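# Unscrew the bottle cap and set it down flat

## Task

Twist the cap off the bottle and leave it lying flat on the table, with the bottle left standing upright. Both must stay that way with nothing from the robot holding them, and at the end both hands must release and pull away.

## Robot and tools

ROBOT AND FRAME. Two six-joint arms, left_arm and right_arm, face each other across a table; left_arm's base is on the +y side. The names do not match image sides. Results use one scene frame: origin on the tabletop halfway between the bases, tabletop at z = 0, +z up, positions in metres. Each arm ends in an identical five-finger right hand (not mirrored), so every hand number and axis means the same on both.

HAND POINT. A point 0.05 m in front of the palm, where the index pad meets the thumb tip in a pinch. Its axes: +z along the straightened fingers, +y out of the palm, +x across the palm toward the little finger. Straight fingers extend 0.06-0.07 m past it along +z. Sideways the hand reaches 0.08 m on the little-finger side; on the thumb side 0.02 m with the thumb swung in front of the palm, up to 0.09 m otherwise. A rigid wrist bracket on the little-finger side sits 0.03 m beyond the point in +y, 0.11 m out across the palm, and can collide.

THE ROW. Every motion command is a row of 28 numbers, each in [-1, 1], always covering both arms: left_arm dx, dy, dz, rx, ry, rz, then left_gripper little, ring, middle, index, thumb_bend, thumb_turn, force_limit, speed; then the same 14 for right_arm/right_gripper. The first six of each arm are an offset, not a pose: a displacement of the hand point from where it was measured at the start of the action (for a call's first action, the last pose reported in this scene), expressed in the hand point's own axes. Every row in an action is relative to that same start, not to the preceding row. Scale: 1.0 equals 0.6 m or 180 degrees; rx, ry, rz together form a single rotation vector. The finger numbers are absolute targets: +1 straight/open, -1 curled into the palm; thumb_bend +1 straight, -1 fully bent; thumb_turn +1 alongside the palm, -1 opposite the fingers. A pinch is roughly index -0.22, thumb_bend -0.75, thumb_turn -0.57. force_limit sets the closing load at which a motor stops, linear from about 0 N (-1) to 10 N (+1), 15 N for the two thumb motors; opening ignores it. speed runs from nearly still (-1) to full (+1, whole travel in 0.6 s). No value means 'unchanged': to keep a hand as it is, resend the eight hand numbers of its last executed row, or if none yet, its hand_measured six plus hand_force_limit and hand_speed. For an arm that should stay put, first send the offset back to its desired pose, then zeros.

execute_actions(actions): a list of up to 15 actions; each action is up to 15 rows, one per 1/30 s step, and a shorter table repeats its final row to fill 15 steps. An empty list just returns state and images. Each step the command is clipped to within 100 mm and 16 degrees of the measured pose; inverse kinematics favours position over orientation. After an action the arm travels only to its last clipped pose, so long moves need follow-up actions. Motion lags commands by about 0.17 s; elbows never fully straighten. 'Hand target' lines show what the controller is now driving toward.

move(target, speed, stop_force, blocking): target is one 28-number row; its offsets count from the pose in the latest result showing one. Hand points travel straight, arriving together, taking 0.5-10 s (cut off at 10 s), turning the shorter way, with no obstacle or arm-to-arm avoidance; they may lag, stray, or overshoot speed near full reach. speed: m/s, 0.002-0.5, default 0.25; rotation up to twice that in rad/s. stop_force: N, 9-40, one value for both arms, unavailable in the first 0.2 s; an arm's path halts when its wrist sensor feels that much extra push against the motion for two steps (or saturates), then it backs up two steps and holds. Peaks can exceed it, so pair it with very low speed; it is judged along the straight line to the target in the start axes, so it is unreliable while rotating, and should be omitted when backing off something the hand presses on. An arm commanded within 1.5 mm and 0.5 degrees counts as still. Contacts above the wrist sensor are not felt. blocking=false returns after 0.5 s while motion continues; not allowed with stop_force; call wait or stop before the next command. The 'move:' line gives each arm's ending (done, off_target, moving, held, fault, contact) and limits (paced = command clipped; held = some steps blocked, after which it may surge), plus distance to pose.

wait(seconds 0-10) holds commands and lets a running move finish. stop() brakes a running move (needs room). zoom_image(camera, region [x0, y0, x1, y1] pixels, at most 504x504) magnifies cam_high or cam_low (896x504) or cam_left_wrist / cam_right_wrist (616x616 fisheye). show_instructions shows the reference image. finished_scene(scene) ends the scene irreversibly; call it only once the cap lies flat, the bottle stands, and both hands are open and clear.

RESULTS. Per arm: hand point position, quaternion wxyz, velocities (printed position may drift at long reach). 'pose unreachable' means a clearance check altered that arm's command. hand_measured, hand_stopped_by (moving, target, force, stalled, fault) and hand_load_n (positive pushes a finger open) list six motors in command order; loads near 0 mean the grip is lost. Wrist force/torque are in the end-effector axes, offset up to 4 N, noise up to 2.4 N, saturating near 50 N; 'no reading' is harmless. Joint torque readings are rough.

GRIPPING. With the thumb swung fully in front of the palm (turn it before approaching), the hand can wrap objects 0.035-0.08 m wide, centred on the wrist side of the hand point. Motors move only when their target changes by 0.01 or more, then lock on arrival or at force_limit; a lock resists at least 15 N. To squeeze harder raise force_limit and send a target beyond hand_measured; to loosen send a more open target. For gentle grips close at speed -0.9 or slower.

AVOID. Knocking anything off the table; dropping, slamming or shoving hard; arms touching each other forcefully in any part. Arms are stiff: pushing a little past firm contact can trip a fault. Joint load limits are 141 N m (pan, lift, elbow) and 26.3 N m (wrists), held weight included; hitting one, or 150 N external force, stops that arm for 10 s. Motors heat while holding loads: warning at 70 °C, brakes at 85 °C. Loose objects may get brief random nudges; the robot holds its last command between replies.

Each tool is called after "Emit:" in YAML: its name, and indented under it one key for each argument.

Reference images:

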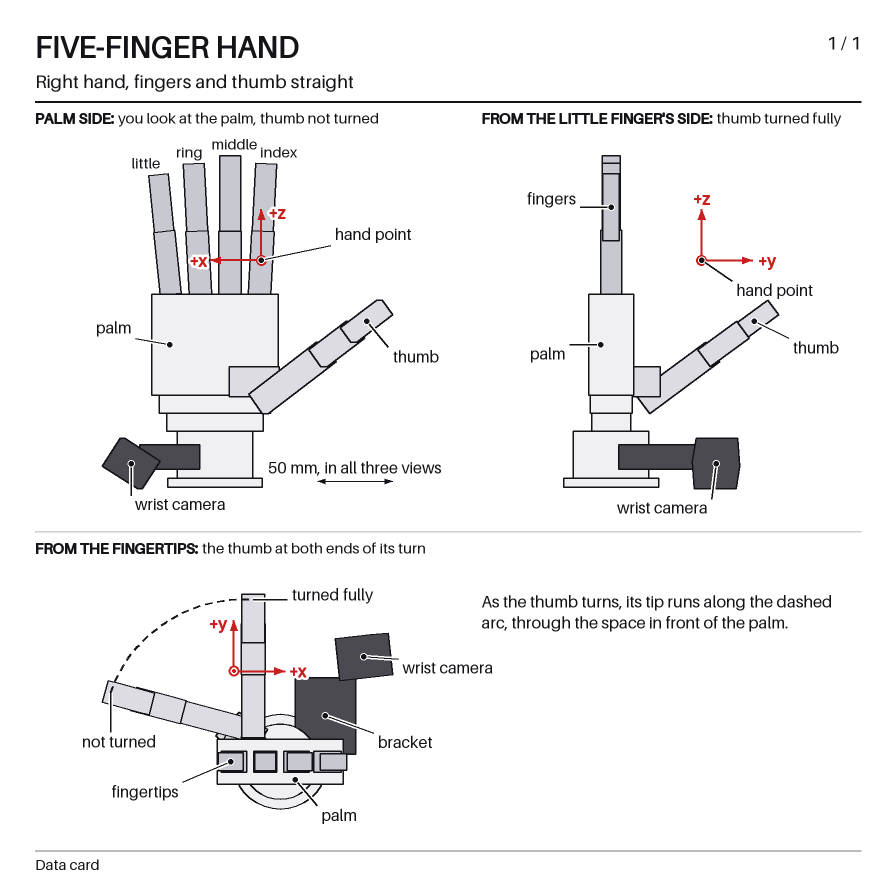

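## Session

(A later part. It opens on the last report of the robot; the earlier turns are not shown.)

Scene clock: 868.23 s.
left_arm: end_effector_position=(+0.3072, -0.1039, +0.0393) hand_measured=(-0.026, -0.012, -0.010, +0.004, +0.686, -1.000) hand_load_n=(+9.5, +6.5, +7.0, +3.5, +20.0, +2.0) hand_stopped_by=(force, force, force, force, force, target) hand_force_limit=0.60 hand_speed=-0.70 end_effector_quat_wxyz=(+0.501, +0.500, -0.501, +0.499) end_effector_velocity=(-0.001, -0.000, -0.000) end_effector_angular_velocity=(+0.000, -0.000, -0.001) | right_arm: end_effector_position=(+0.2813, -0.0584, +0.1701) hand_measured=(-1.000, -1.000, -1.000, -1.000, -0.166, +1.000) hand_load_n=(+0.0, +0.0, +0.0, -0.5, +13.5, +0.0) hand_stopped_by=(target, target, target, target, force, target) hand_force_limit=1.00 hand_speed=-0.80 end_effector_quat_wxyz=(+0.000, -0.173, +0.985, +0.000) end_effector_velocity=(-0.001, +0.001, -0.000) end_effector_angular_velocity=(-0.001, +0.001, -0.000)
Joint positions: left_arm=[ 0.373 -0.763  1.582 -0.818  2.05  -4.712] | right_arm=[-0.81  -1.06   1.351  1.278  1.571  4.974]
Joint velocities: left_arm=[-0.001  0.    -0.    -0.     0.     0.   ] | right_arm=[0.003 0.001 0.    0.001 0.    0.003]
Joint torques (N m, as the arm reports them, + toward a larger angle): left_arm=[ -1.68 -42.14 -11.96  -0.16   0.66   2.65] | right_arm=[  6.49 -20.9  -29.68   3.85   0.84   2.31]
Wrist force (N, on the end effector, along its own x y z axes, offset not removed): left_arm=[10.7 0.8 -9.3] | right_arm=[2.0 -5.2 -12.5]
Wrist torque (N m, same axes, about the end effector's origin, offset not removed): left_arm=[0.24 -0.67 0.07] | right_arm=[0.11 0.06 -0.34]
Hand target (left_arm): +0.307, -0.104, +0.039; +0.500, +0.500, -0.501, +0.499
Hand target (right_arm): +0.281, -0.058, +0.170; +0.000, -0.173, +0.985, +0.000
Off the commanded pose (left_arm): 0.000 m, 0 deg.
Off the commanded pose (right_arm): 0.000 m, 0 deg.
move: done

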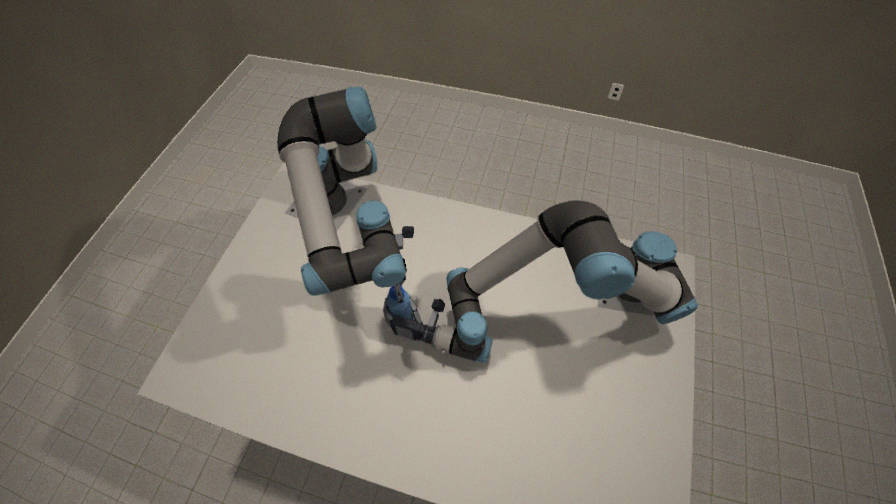

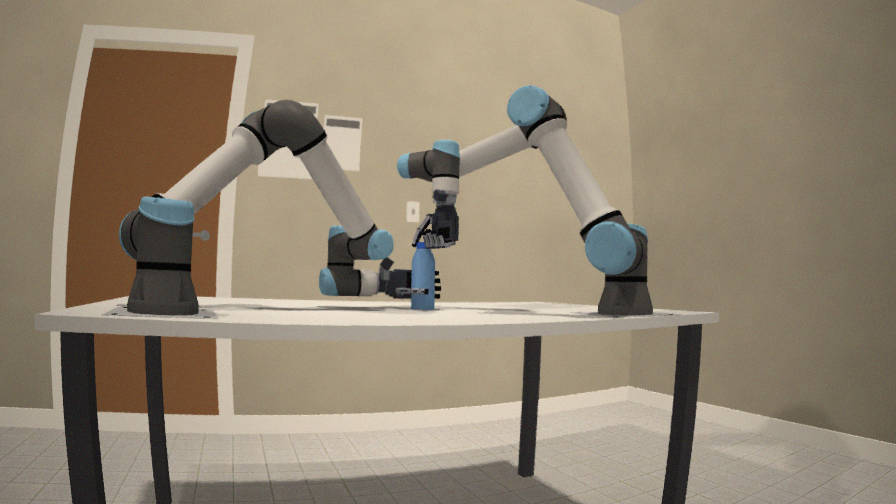

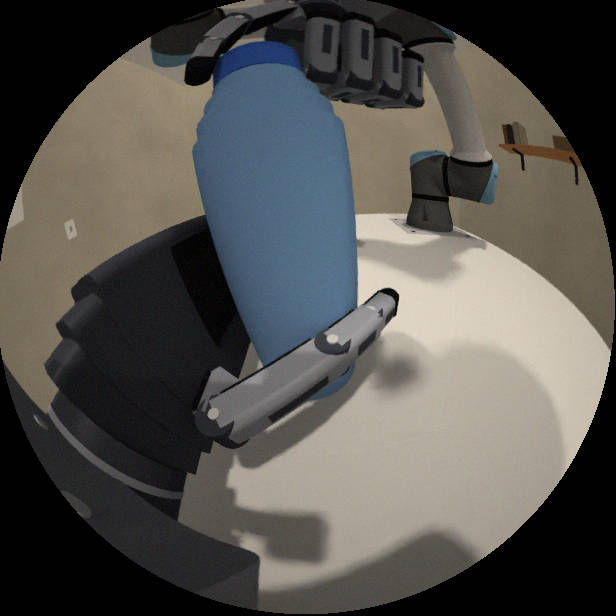

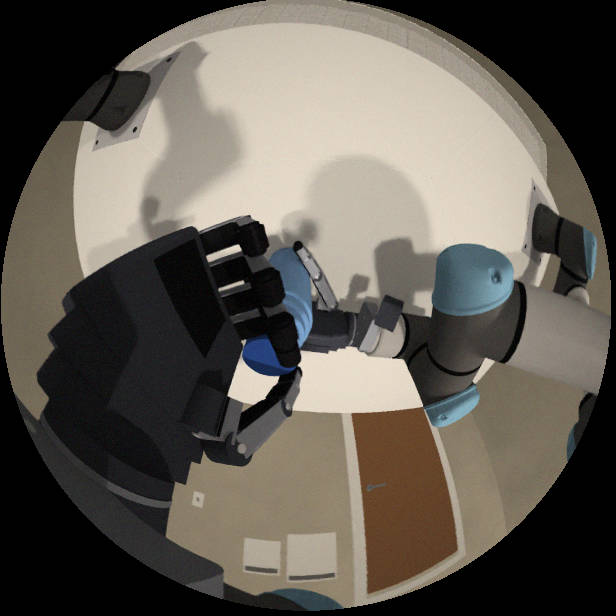

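Emit:
move:
  target: [0,0,0,0,0,0,-0.8,-0.8,-0.8,-0.8,-0.8,-1,0.6,-0.7, 0.01982,-0.0297,0,0,0,-0.1667,-1,-1,-1,-1,-0.7,1,1,-0.8]
  speed: 0.2

Emit:
move:
  target: [0,0,0,0,0,0,-0.8,-0.8,-0.8,-0.8,-0.8,-1,0.6,-0.7, 0.01982,-0.0297,0,0,0,-0.1667,-1,-1,-1,-1,-0.7,1,1,-0.8]
  speed: 0.2

Scene clock: 909.83 s.
left_arm: end_effector_position=(+0.3072, -0.1039, +0.0393) hand_measured=(-0.026, -0.012, -0.010, +0.004, +0.686, -1.000) hand_load_n=(+9.0, +6.0, +7.5, +4.5, +18.5, +1.0) hand_stopped_by=(force, force, force, force, force, target) hand_force_limit=0.60 hand_speed=-0.70 end_effector_quat_wxyz=(+0.501, +0.500, -0.501, +0.499) end_effector_velocity=(-0.001, +0.000, -0.001) end_effector_angular_velocity=(+0.001, -0.001, -0.001) | right_arm: end_effector_position=(+0.2762, -0.0792, +0.1701) hand_measured=(-1.000, -1.000, -1.000, -1.000, -0.166, +1.000) hand_load_n=(+0.0, +0.0, +0.0, -4.5, +13.0, +0.5) hand_stopped_by=(target, target, target, target, force, target) hand_force_limit=1.00 hand_speed=-0.80 end_effector_quat_wxyz=(+0.000, -0.421, +0.907, +0.000) end_effector_velocity=(-0.001, -0.001, -0.000) end_effector_angular_velocity=(-0.000, +0.002, +0.013)
Joint positions: left_arm=[ 0.373 -0.763  1.582 -0.818  2.05  -4.712] | right_arm=[-0.871 -1.041  1.323  1.288  1.571  4.391]
Joint velocities: left_arm=[-0.001  0.     0.002 -0.001  0.     0.001] | right_arm=[-0.001  0.001  0.     0.001 -0.001 -0.014]
Joint torques (N m, as the arm reports them, + toward a larger angle): left_arm=[ -1.14 -43.31 -11.88  -0.18   2.76   2.74] | right_arm=[ -8.44 -16.82 -28.94   1.15  -0.48  -1.95]
Wrist force (N, on the end effector, along its own x y z axes, offset not removed): left_arm=[6.6 -11.6 -5.3] | right_arm=[9.1 -1.8 -23.0]
Wrist torque (N m, same axes, about the end effector's origin, offset not removed): left_arm=[-0.63 -0.38 -0.65] | right_arm=[0.14 -0.13 0.10]
Hand target (left_arm): +0.307, -0.104, +0.039; +0.501, +0.500, -0.501, +0.499
Hand target (right_arm): +0.276, -0.079, +0.170; +0.000, -0.422, +0.907, +0.000
Off the commanded pose (left_arm): 0.000 m, 0 deg.
Off the commanded pose (right_arm): 0.000 m, 0 deg.
move: done

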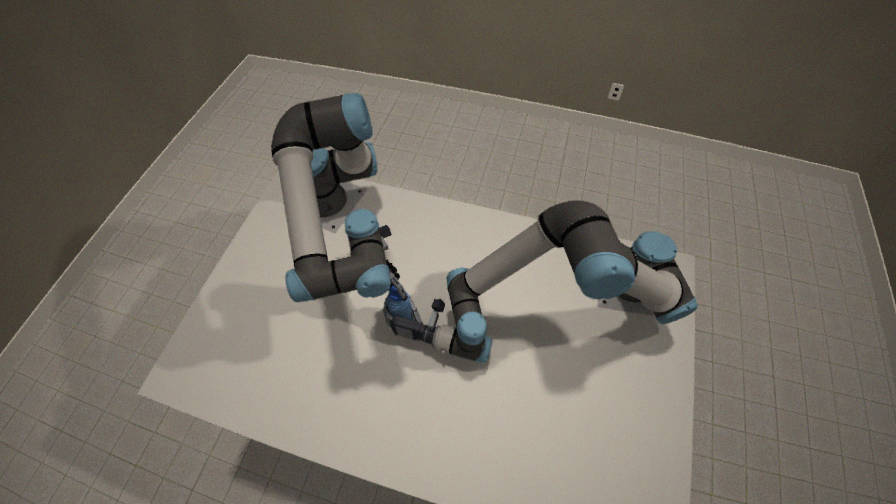

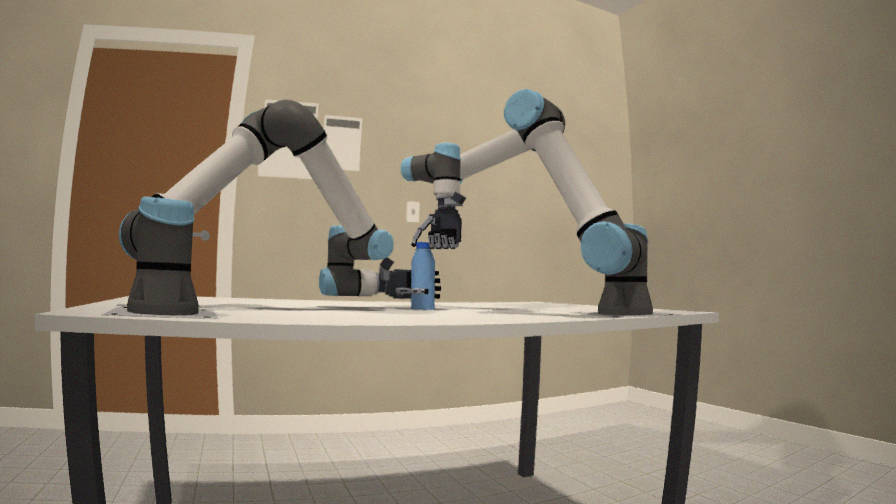

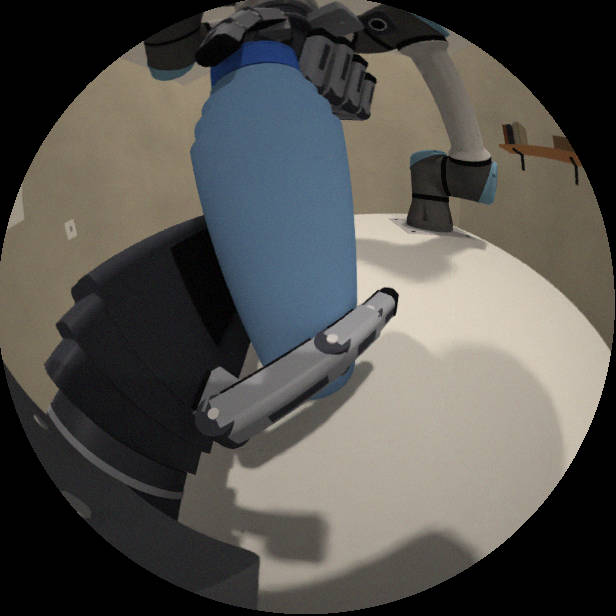

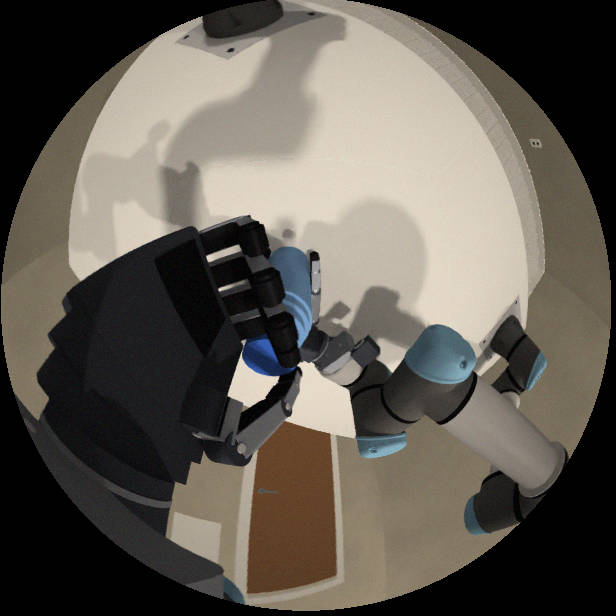

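Scene clock: 911.60 s.
left_arm: end_effector_position=(+0.3072, -0.1039, +0.0393) hand_measured=(-0.028, -0.012, -0.010, +0.004, +0.686, -1.000) hand_load_n=(+4.5, +3.5, +6.0, +5.5, +14.0, +0.5) hand_stopped_by=(force, force, force, force, force, target) hand_force_limit=0.60 hand_speed=-0.70 end_effector_quat_wxyz=(+0.501, +0.500, -0.501, +0.499) end_effector_velocity=(+0.000, -0.001, +0.001) end_effector_angular_velocity=(-0.001, -0.001, -0.000) | right_arm: end_effector_position=(+0.2822, -0.0998, +0.1700) hand_measured=(-1.000, -1.000, -1.000, -1.000, -0.164, +1.000) hand_load_n=(+0.0, +0.0, +0.0, -5.5, +14.0, +0.5) hand_stopped_by=(target, target, target, target, force, target) hand_force_limit=1.00 hand_speed=-0.80 end_effector_quat_wxyz=(+0.000, -0.641, +0.767, -0.000) end_effector_velocity=(+0.000, -0.000, +0.000) end_effector_angular_velocity=(+0.001, -0.000, +0.014)
Joint positions: left_arm=[ 0.373 -0.763  1.582 -0.818  2.05  -4.712] | right_arm=[-0.903 -0.982  1.228  1.324  1.571  3.836]
Joint velocities: left_arm=[ 0.     0.    -0.002  0.     0.     0.   ] | right_arm=[-0.     0.002 -0.004  0.002 -0.001 -0.014]
Joint torques (N m, as the arm reports them, + toward a larger angle): left_arm=[ -1.49 -42.57 -12.13  -0.13   2.6    2.73] | right_arm=[ -3.66 -17.06 -26.16   0.92  -1.37  -2.19]
Wrist force (N, on the end effector, along its own x y z axes, offset not removed): left_arm=[7.0 -1.0 -2.8] | right_arm=[10.3 -2.6 -27.6]
Wrist torque (N m, same axes, about the end effector's origin, offset not removed): left_arm=[0.41 -0.35 0.02] | right_arm=[0.05 -0.56 0.19]
Hand target (left_arm): +0.307, -0.104, +0.039; +0.501, +0.500, -0.501, +0.499
Hand target (right_arm): +0.282, -0.100, +0.170; +0.000, -0.642, +0.767, -0.000
Off the commanded pose (left_arm): 0.000 m, 0 deg.
Off the commanded pose (right_arm): 0.000 m, 0 deg.
move: done

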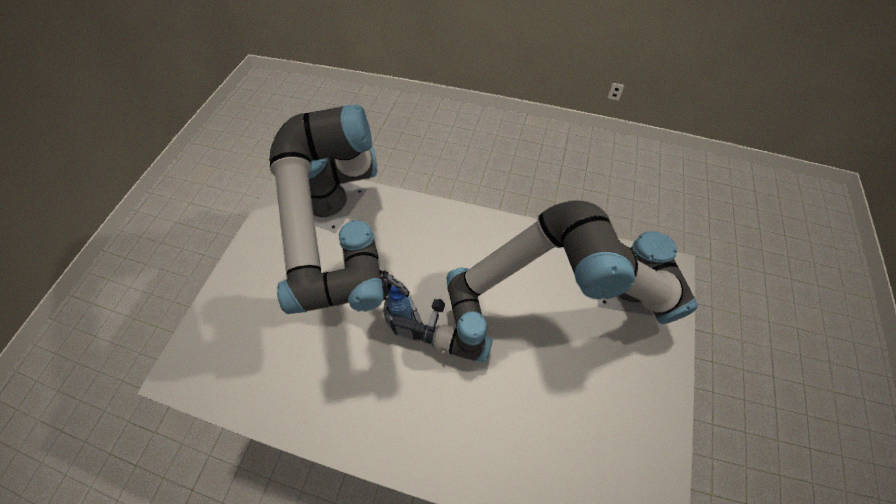

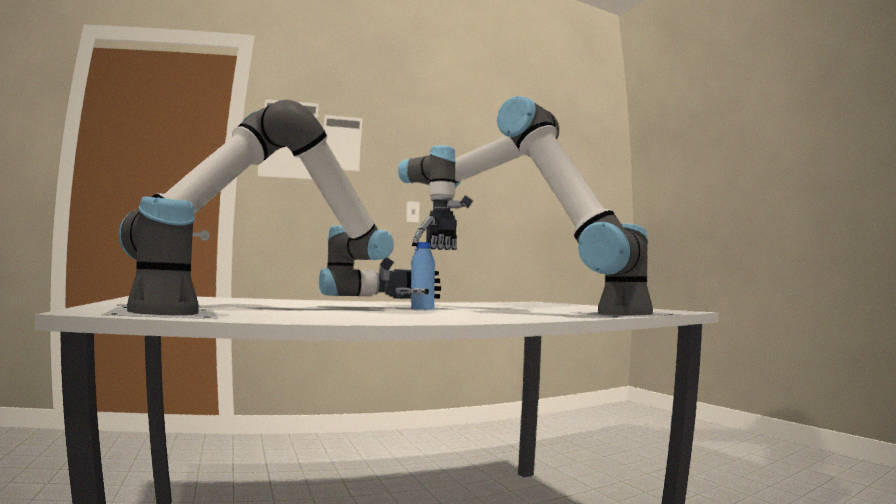

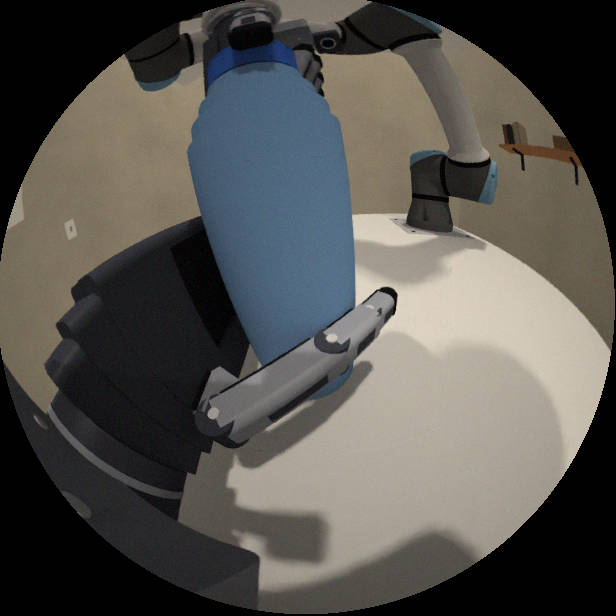

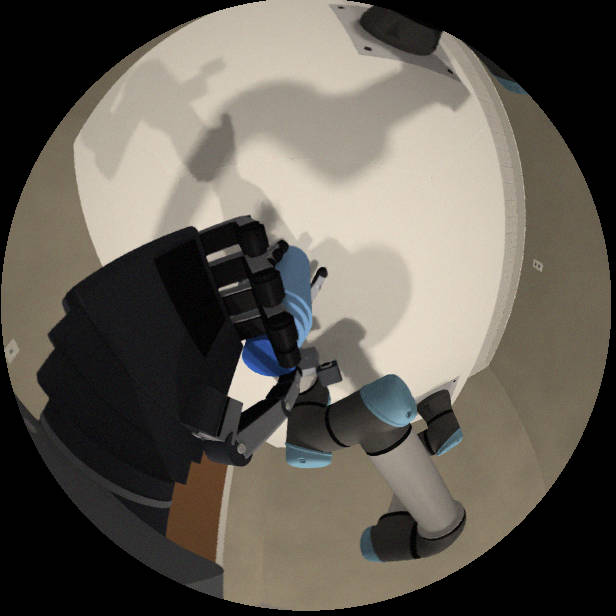

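Emit:
zoom_image:
  camera: "cam_low"
  region: [380, 190, 480, 320]

Emit:
zoom_image:
  camera: "cam_left_wrist"
  region: [140, 0, 400, 160]

Region (380, 190, 480, 320) of cam_low's 896x504 image, scaled by 3.877, with more detail than that image has; it fills the left 388 columns of this view, and the rest is white.

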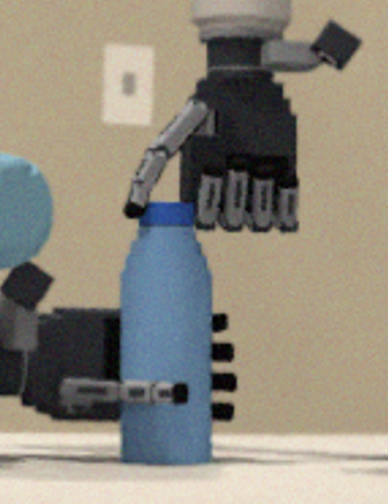

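Region (140, 0, 400, 160) of cam_left_wrist's 616x616 image, scaled by 1.938, with more detail than that image has; it fills the top 310 rows of this view, and the rest is white.

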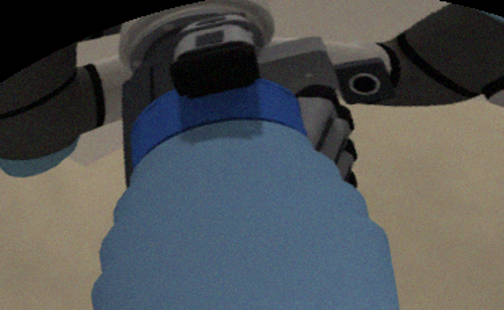

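Emit:
move:
  target: [0,0,0,0,0,0,-0.8,-0.8,-0.8,-0.8,-0.8,-1,0.6,-0.7, 0.0025,0,-0.002,0,0,0,-1,-1,-1,-1,-0.7,1,1,-0.8]
  speed: 0.01

Scene clock: 947.37 s.
left_arm: end_effector_position=(+0.3072, -0.1039, +0.0393) hand_measured=(-0.028, -0.012, -0.010, +0.004, +0.686, -1.000) hand_load_n=(+7.0, +5.0, +7.0, +4.5, +14.0, -1.5) hand_stopped_by=(force, force, force, force, force, target) hand_force_limit=0.60 hand_speed=-0.70 end_effector_quat_wxyz=(+0.501, +0.500, -0.501, +0.499) end_effector_velocity=(-0.000, -0.001, +0.001) end_effector_angular_velocity=(-0.002, +0.000, -0.000) | right_arm: end_effector_position=(+0.2819, -0.1012, +0.1711) hand_measured=(-1.000, -1.000, -1.000, -1.000, -0.164, +1.000) hand_load_n=(+0.0, +0.0, +0.0, +1.0, +14.5, +0.0) hand_stopped_by=(target, target, target, target, force, target) hand_force_limit=1.00 hand_speed=-0.80 end_effector_quat_wxyz=(+0.000, -0.641, +0.767, -0.000) end_effector_velocity=(-0.000, -0.001, +0.000) end_effector_angular_velocity=(+0.000, +0.001, -0.000)
Joint positions: left_arm=[ 0.373 -0.763  1.582 -0.818  2.05  -4.712] | right_arm=[-0.905 -0.986  1.231  1.324  1.571  3.834]
Joint velocities: left_arm=[-0.     0.    -0.002 -0.     0.    -0.001] | right_arm=[-0.001 -0.001  0.002  0.001 -0.001 -0.001]
Joint torques (N m, as the arm reports them, + toward a larger angle): left_arm=[ -1.68 -40.43 -12.08  -0.16   2.43   2.17] | right_arm=[ -7.67 -53.71  -6.29   5.99   1.78  -2.64]
Wrist force (N, on the end effector, along its own x y z axes, offset not removed): left_arm=[1.7 0.3 5.0] | right_arm=[-7.5 -0.6 0.7]
Wrist torque (N m, same axes, about the end effector's origin, offset not removed): left_arm=[0.33 -0.79 -0.07] | right_arm=[-0.20 0.70 -0.70]
Hand target (left_arm): +0.307, -0.104, +0.039; +0.501, +0.500, -0.501, +0.499
Hand target (right_arm): +0.282, -0.101, +0.171; +0.000, -0.641, +0.767, -0.000
Off the commanded pose (left_arm): 0.000 m, 0 deg.
Off the commanded pose (right_arm): 0.000 m, 0 deg.
move: done

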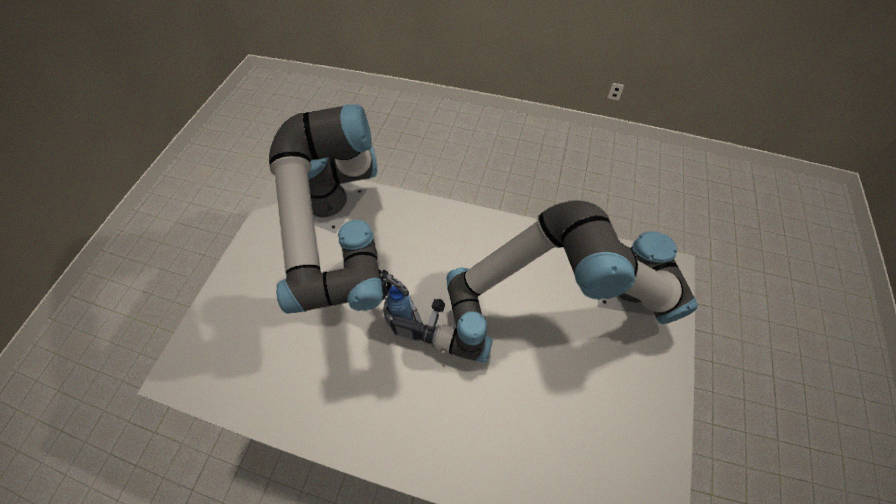

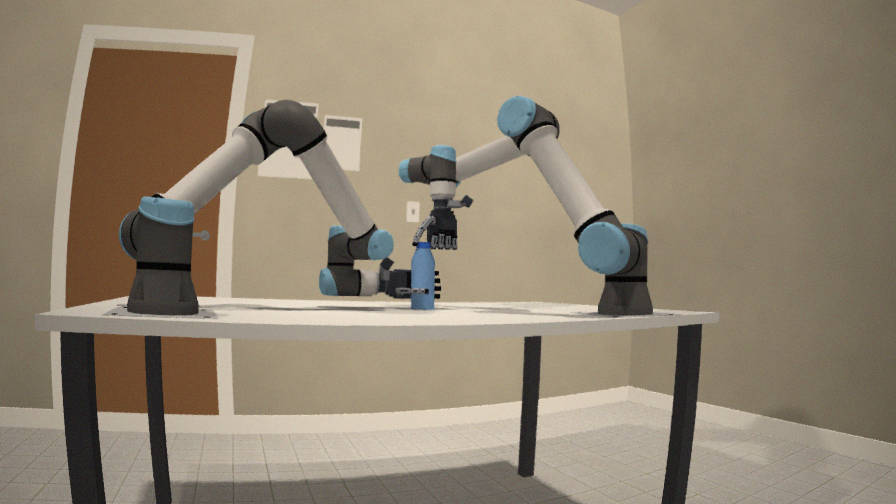

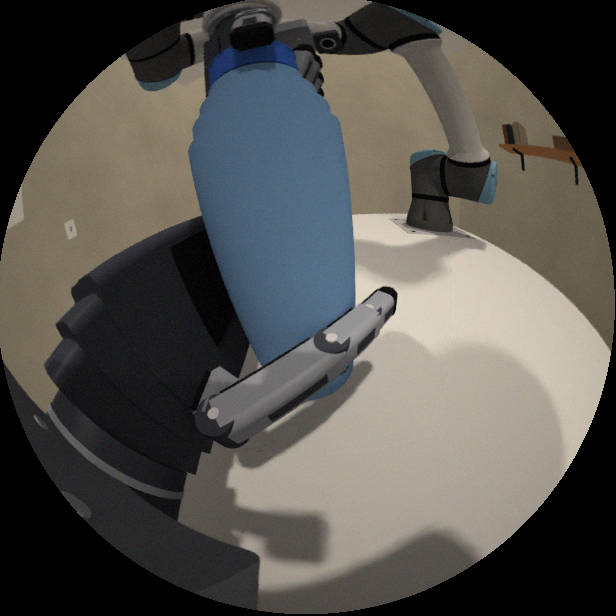

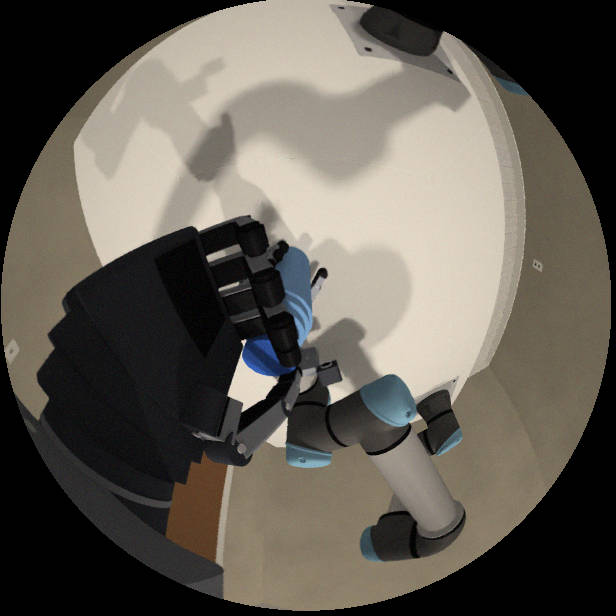

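Emit:
execute_actions:
  actions:
    - [[0,0,0,0,0,0,-0.85,-0.85,-0.85,-0.85,-0.85,-1,0.8,-0.7,-0.0008,0,0,0,0,0,-1,-1,-1,-1,-0.7,1,1,-0.8]]
    - [[0,0,0,0,0,0,-0.85,-0.85,-0.85,-0.85,-0.85,-1,0.8,-0.7,0.00182,-0.00165,0,0,0,-0.0111,-1,-1,-1,-1,-0.7,1,1,-0.8], [0,0,0,0,0,0,-0.85,-0.85,-0.85,-0.85,-0.85,-1,0.8,-0.7,0.00357,-0.00336,-0.00005,0,0,-0.0222,-1,-1,-1,-1,-0.7,1,1,-0.8], [0,0,0,0,0,0,-0.85,-0.85,-0.85,-0.85,-0.85,-1,0.8,-0.7,0.00527,-0.00513,-0.00008,0,0,-0.0333,-1,-1,-1,-1,-0.7,1,1,-0.8], [0,0,0,0,0,0,-0.85,-0.85,-0.85,-0.85,-0.85,-1,0.8,-0.7,0.0069,-0.00696,-0.0001,0,0,-0.0444,-1,-1,-1,-1,-0.7,1,1,-0.8], [0,0,0,0,0,0,-0.85,-0.85,-0.85,-0.85,-0.85,-1,0.8,-0.7,0.00847,-0.00885,-0.00013,0,0,-0.0556,-1,-1,-1,-1,-0.7,1,1,-0.8], [0,0,0,0,0,0,-0.85,-0.85,-0.85,-0.85,-0.85,-1,0.8,-0.7,0.00997,-0.01079,-0.00015,0,0,-0.0667,-1,-1,-1,-1,-0.7,1,1,-0.8], [0,0,0,0,0,0,-0.85,-0.85,-0.85,-0.85,-0.85,-1,0.8,-0.7,0.0114,-0.01278,-0.00018,0,0,-0.0778,-1,-1,-1,-1,-0.7,1,1,-0.8], [0,0,0,0,0,0,-0.85,-0.85,-0.85,-0.85,-0.85,-1,0.8,-0.7,0.01277,-0.01482,-0.0002,0,0,-0.0889,-1,-1,-1,-1,-0.7,1,1,-0.8], [0,0,0,0,0,0,-0.85,-0.85,-0.85,-0.85,-0.85,-1,0.8,-0.7,0.01406,-0.0169,-0.00023,0,0,-0.1,-1,-1,-1,-1,-0.7,1,1,-0.8], [0,0,0,0,0,0,-0.85,-0.85,-0.85,-0.85,-0.85,-1,0.8,-0.7,0.01528,-0.01903,-0.00025,0,0,-0.1111,-1,-1,-1,-1,-0.7,1,1,-0.8], [0,0,0,0,0,0,-0.85,-0.85,-0.85,-0.85,-0.85,-1,0.8,-0.7,0.01642,-0.0212,-0.00028,0,0,-0.1222,-1,-1,-1,-1,-0.7,1,1,-0.8], [0,0,0,0,0,0,-0.85,-0.85,-0.85,-0.85,-0.85,-1,0.8,-0.7,0.01748,-0.02341,-0.0003,0,0,-0.1333,-1,-1,-1,-1,-0.7,1,1,-0.8], [0,0,0,0,0,0,-0.85,-0.85,-0.85,-0.85,-0.85,-1,0.8,-0.7,0.01847,-0.02566,-0.00033,0,0,-0.1444,-1,-1,-1,-1,-0.7,1,1,-0.8], [0,0,0,0,0,0,-0.85,-0.85,-0.85,-0.85,-0.85,-1,0.8,-0.7,0.01938,-0.02794,-0.00035,0,0,-0.1556,-1,-1,-1,-1,-0.7,1,1,-0.8], [0,0,0,0,0,0,-0.85,-0.85,-0.85,-0.85,-0.85,-1,0.8,-0.7,0.02021,-0.03024,-0.00038,0,0,-0.1667,-1,-1,-1,-1,-0.7,1,1,-0.8]]
    - [[0,0,0,0,0,0,-0.85,-0.85,-0.85,-0.85,-0.85,-1,0.8,-0.7,0.00997,-0.01079,-0.00015,0,0,-0.0667,-1,-1,-1,-1,-0.7,1,1,-0.8], [0,0,0,0,0,0,-0.85,-0.85,-0.85,-0.85,-0.85,-1,0.8,-0.7,0.0114,-0.01278,-0.00018,0,0,-0.0778,-1,-1,-1,-1,-0.7,1,1,-0.8], [0,0,0,0,0,0,-0.85,-0.85,-0.85,-0.85,-0.85,-1,0.8,-0.7,0.01277,-0.01482,-0.0002,0,0,-0.0889,-1,-1,-1,-1,-0.7,1,1,-0.8], [0,0,0,0,0,0,-0.85,-0.85,-0.85,-0.85,-0.85,-1,0.8,-0.7,0.01406,-0.0169,-0.00023,0,0,-0.1,-1,-1,-1,-1,-0.7,1,1,-0.8], [0,0,0,0,0,0,-0.85,-0.85,-0.85,-0.85,-0.85,-1,0.8,-0.7,0.01528,-0.01903,-0.00025,0,0,-0.1111,-1,-1,-1,-1,-0.7,1,1,-0.8], [0,0,0,0,0,0,-0.85,-0.85,-0.85,-0.85,-0.85,-1,0.8,-0.7,0.01642,-0.0212,-0.00028,0,0,-0.1222,-1,-1,-1,-1,-0.7,1,1,-0.8], [0,0,0,0,0,0,-0.85,-0.85,-0.85,-0.85,-0.85,-1,0.8,-0.7,0.01748,-0.02341,-0.0003,0,0,-0.1333,-1,-1,-1,-1,-0.7,1,1,-0.8], [0,0,0,0,0,0,-0.85,-0.85,-0.85,-0.85,-0.85,-1,0.8,-0.7,0.01847,-0.02566,-0.00033,0,0,-0.1444,-1,-1,-1,-1,-0.7,1,1,-0.8], [0,0,0,0,0,0,-0.85,-0.85,-0.85,-0.85,-0.85,-1,0.8,-0.7,0.01938,-0.02794,-0.00035,0,0,-0.1556,-1,-1,-1,-1,-0.7,1,1,-0.8], [0,0,0,0,0,0,-0.85,-0.85,-0.85,-0.85,-0.85,-1,0.8,-0.7,0.02021,-0.03024,-0.00038,0,0,-0.1667,-1,-1,-1,-1,-0.7,1,1,-0.8], [0,0,0,0,0,0,-0.85,-0.85,-0.85,-0.85,-0.85,-1,0.8,-0.7,0.02096,-0.03258,-0.0004,0,0,-0.1778,-1,-1,-1,-1,-0.7,1,1,-0.8], [0,0,0,0,0,0,-0.85,-0.85,-0.85,-0.85,-0.85,-1,0.8,-0.7,0.02162,-0.03494,-0.00043,0,0,-0.1889,-1,-1,-1,-1,-0.7,1,1,-0.8], [0,0,0,0,0,0,-0.85,-0.85,-0.85,-0.85,-0.85,-1,0.8,-0.7,0.0222,-0.03732,-0.00045,0,0,-0.2,-1,-1,-1,-1,-0.7,1,1,-0.8], [0,0,0,0,0,0,-0.85,-0.85,-0.85,-0.85,-0.85,-1,0.8,-0.7,0.0227,-0.03972,-0.00048,0,0,-0.2111,-1,-1,-1,-1,-0.7,1,1,-0.8], [0,0,0,0,0,0,-0.85,-0.85,-0.85,-0.85,-0.85,-1,0.8,-0.7,0.02312,-0.04214,-0.0005,0,0,-0.2222,-1,-1,-1,-1,-0.7,1,1,-0.8]]

Emit:
wait:
  seconds: 0.7

Scene clock: 1025.57 s.
left_arm: end_effector_position=(+0.3072, -0.1039, +0.0393) hand_measured=(-0.040, -0.034, -0.024, -0.024, +0.686, -1.000) hand_load_n=(+4.5, +6.5, +5.0, +11.0, +20.0, -2.5) hand_stopped_by=(force, force, force, force, force, target) hand_force_limit=0.80 hand_speed=-0.70 end_effector_quat_wxyz=(+0.501, +0.500, -0.501, +0.499) end_effector_velocity=(-0.000, +0.000, -0.000) end_effector_angular_velocity=(+0.001, +0.002, +0.000) | right_arm: end_effector_position=(+0.3145, -0.1203, +0.1712) hand_measured=(-1.000, -1.000, -1.000, -1.000, -0.164, +1.000) hand_load_n=(+0.0, +0.0, +0.0, -1.0, +15.0, +0.0) hand_stopped_by=(target, target, target, target, force, target) hand_force_limit=1.00 hand_speed=-0.80 end_effector_quat_wxyz=(+0.003, -0.906, +0.423, -0.007) end_effector_velocity=(+0.043, -0.004, +0.001) end_effector_angular_velocity=(-0.012, -0.005, +1.030)
Joint positions: left_arm=[ 0.373 -0.763  1.582 -0.818  2.05  -4.712] | right_arm=[-0.884 -0.84   0.981  1.416  1.579  2.98 ]
Joint velocities: left_arm=[ 0.     0.     0.001 -0.     0.    -0.001] | right_arm=[ 0.07   0.179 -0.313  0.128  0.    -0.96 ]
Joint torques (N m, as the arm reports them, + toward a larger angle): left_arm=[ -0.68 -40.78 -12.84  -0.13   1.6   -0.81] | right_arm=[  7.98 -27.3  -34.2    1.17  -0.92  -3.23]
Wrist force (N, on the end effector, along its own x y z axes, offset not removed): left_arm=[8.9 -13.4 -9.7] | right_arm=[-2.8 8.3 -15.5]
Wrist torque (N m, same axes, about the end effector's origin, offset not removed): left_arm=[-0.24 0.22 -0.96] | right_arm=[0.37 0.05 -0.53]
Hand target (left_arm): +0.307, -0.104, +0.039; +0.501, +0.500, -0.501, +0.499
Hand target (right_arm): +0.321, -0.121, +0.171; -0.003, +0.937, -0.350, +0.007
Off the commanded pose (left_arm): 0.000 m, 0 deg.
Off the commanded pose (right_arm): 0.006 m, 10 deg.

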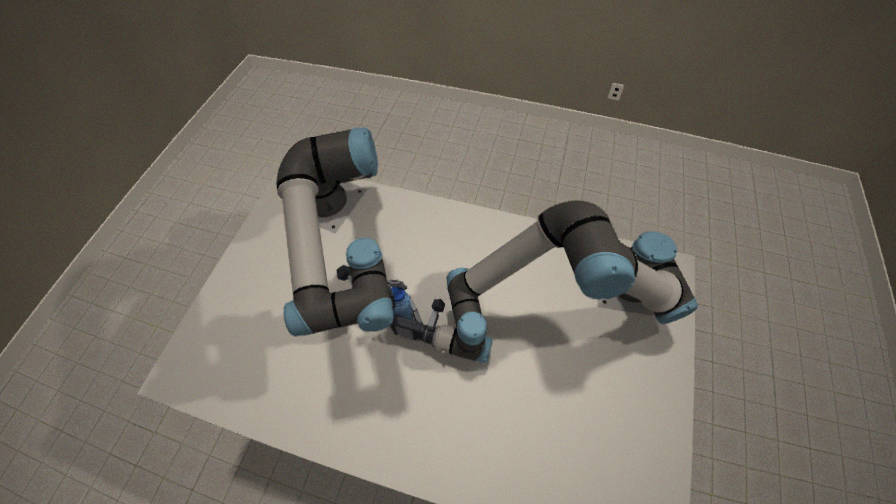

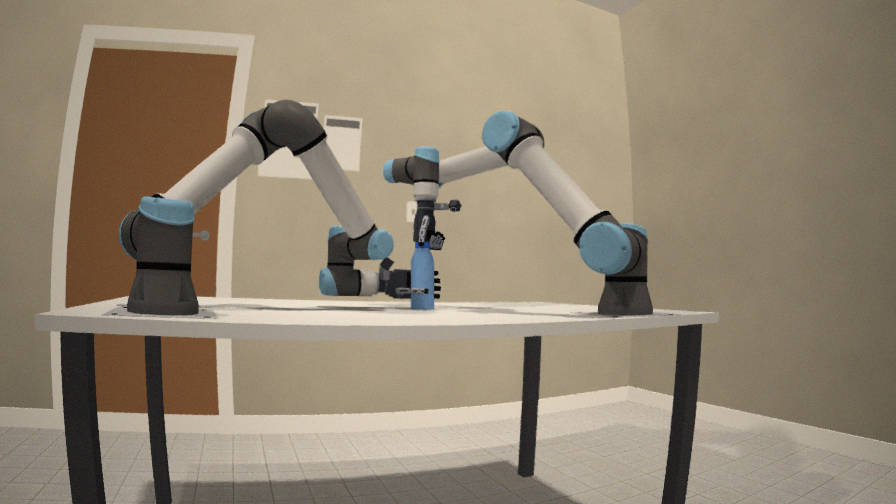

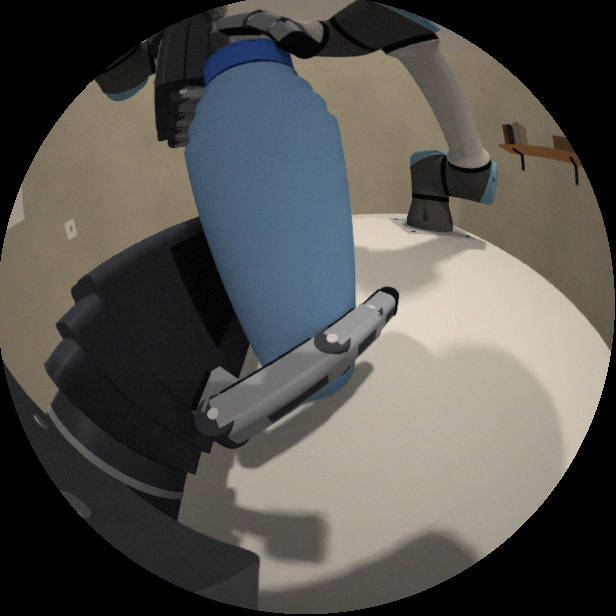

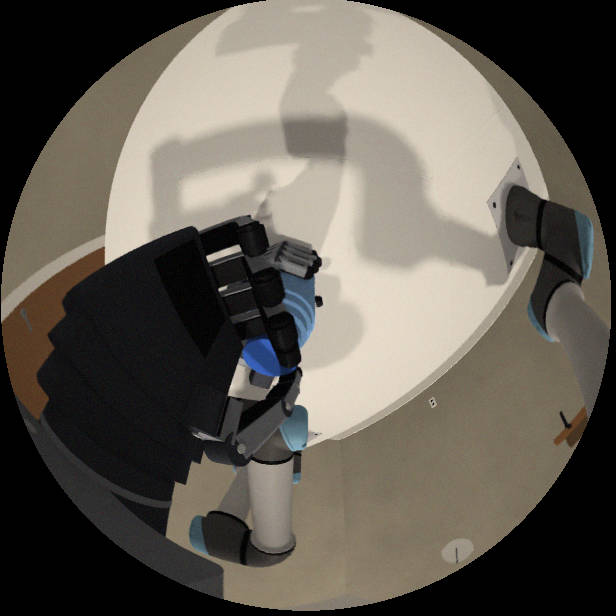

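Scene clock: 1026.27 s.
left_arm: end_effector_position=(+0.3072, -0.1039, +0.0393) hand_measured=(-0.040, -0.034, -0.024, -0.024, +0.686, -1.000) hand_load_n=(+4.0, +6.5, +5.0, +11.0, +20.0, -2.5) hand_stopped_by=(force, force, force, force, force, target) hand_force_limit=0.80 hand_speed=-0.70 end_effector_quat_wxyz=(+0.501, +0.500, -0.501, +0.499) end_effector_velocity=(+0.002, +0.000, +0.000) end_effector_angular_velocity=(-0.001, -0.001, +0.003) | right_arm: end_effector_position=(+0.3213, -0.1211, +0.1713) hand_measured=(-1.000, -1.000, -1.000, -1.000, -0.164, +1.000) hand_load_n=(+0.0, +0.0, +0.0, +0.0, +15.0, +0.0) hand_stopped_by=(target, target, target, target, force, target) hand_force_limit=1.00 hand_speed=-0.80 end_effector_quat_wxyz=(+0.003, -0.937, +0.350, -0.007) end_effector_velocity=(+0.000, -0.000, -0.000) end_effector_angular_velocity=(-0.001, +0.000, +0.002)
Joint positions: left_arm=[ 0.373 -0.763  1.582 -0.818  2.05  -4.712] | right_arm=[-0.874 -0.814  0.936  1.435  1.578  2.831]
Joint velocities: left_arm=[ 0.003  0.    -0.001 -0.    -0.     0.001] | right_arm=[ 0.     0.     0.     0.     0.001 -0.002]
Joint torques (N m, as the arm reports them, + toward a larger angle): left_arm=[ -2.25 -39.83 -12.47  -0.1    1.66  -0.71] | right_arm=[  3.88 -30.8  -32.08   1.52  -0.1   -2.17]
Wrist force (N, on the end effector, along its own x y z axes, offset not removed): left_arm=[9.3 -10.6 -6.5] | right_arm=[-5.7 4.3 -11.7]
Wrist torque (N m, same axes, about the end effector's origin, offset not removed): left_arm=[-0.01 -0.39 -0.66] | right_arm=[-0.06 -0.03 -0.47]
Hand target (left_arm): +0.307, -0.104, +0.039; +0.501, +0.500, -0.501, +0.499
Hand target (right_arm): +0.321, -0.121, +0.171; -0.003, +0.937, -0.350, +0.007
Off the commanded pose (left_arm): 0.000 m, 0 deg.
Off the commanded pose (right_arm): 0.001 m, 1 deg.
wait: 0.70 s; at rest by 0.47 s

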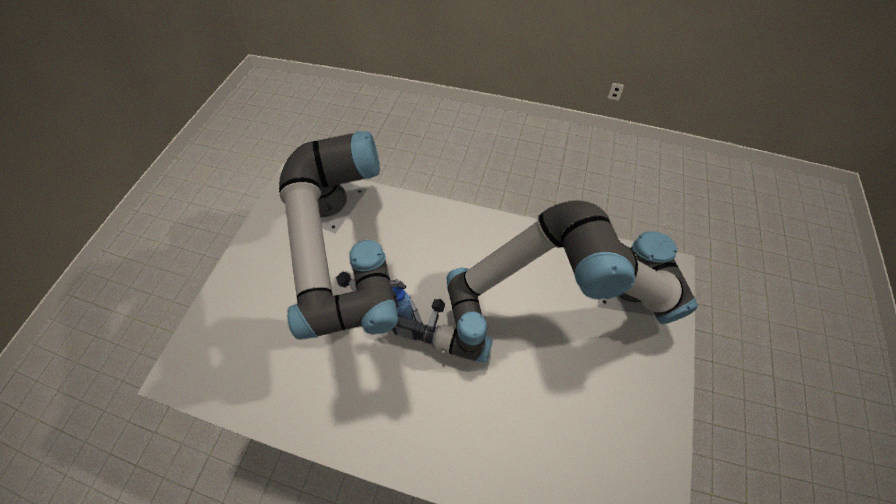

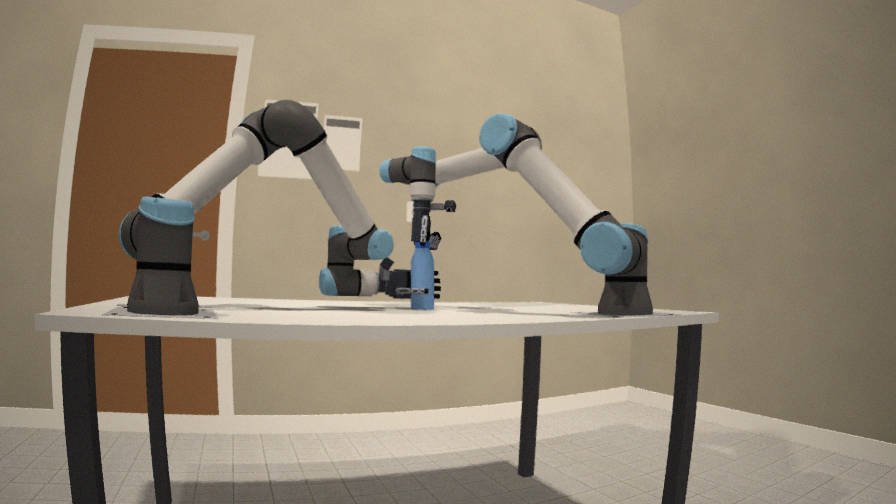

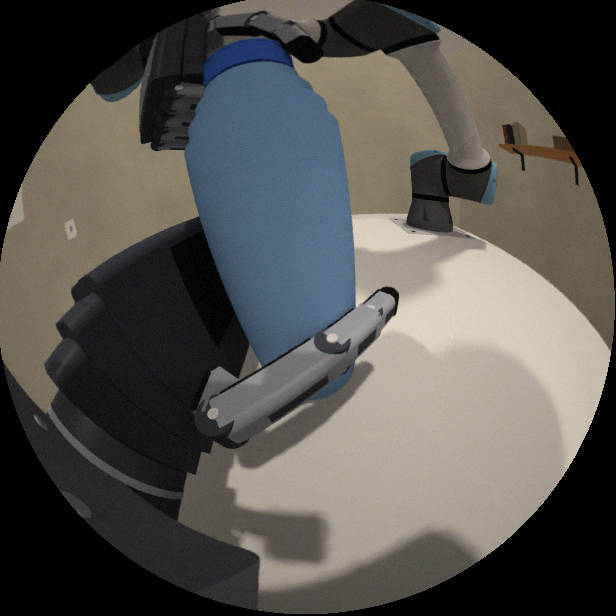

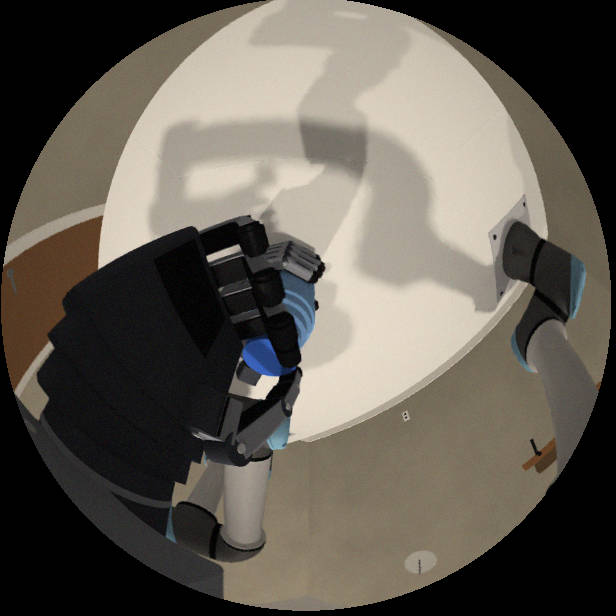

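Emit:
zoom_image:
  camera: "cam_low"
  region: [390, 210, 460, 270]

Emit:
zoom_image:
  camera: "cam_left_wrist"
  region: [140, 0, 400, 160]

Region (390, 210, 460, 270) of cam_low's 896x504 image, scaled by 7.200, with more detail than that image has; it fills the top 432 rows of this view, and the rest is white.

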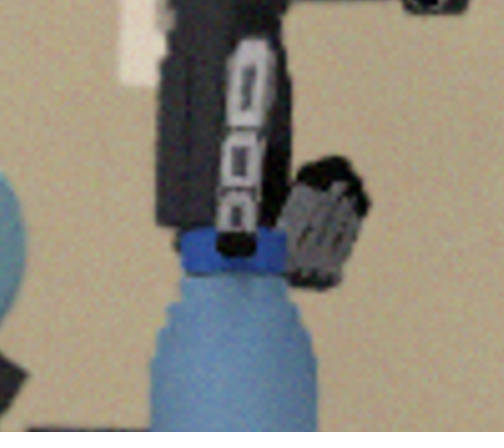

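Region (140, 0, 400, 160) of cam_left_wrist's 616x616 image, scaled by 1.938, with more detail than that image has; it fills the top 310 rows of this view, and the rest is white.

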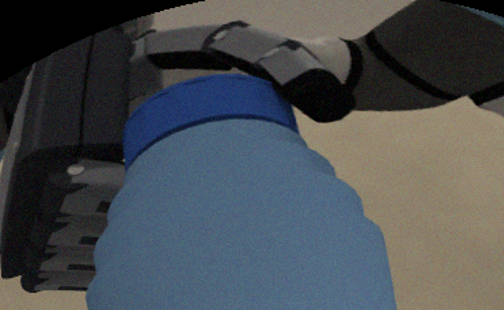

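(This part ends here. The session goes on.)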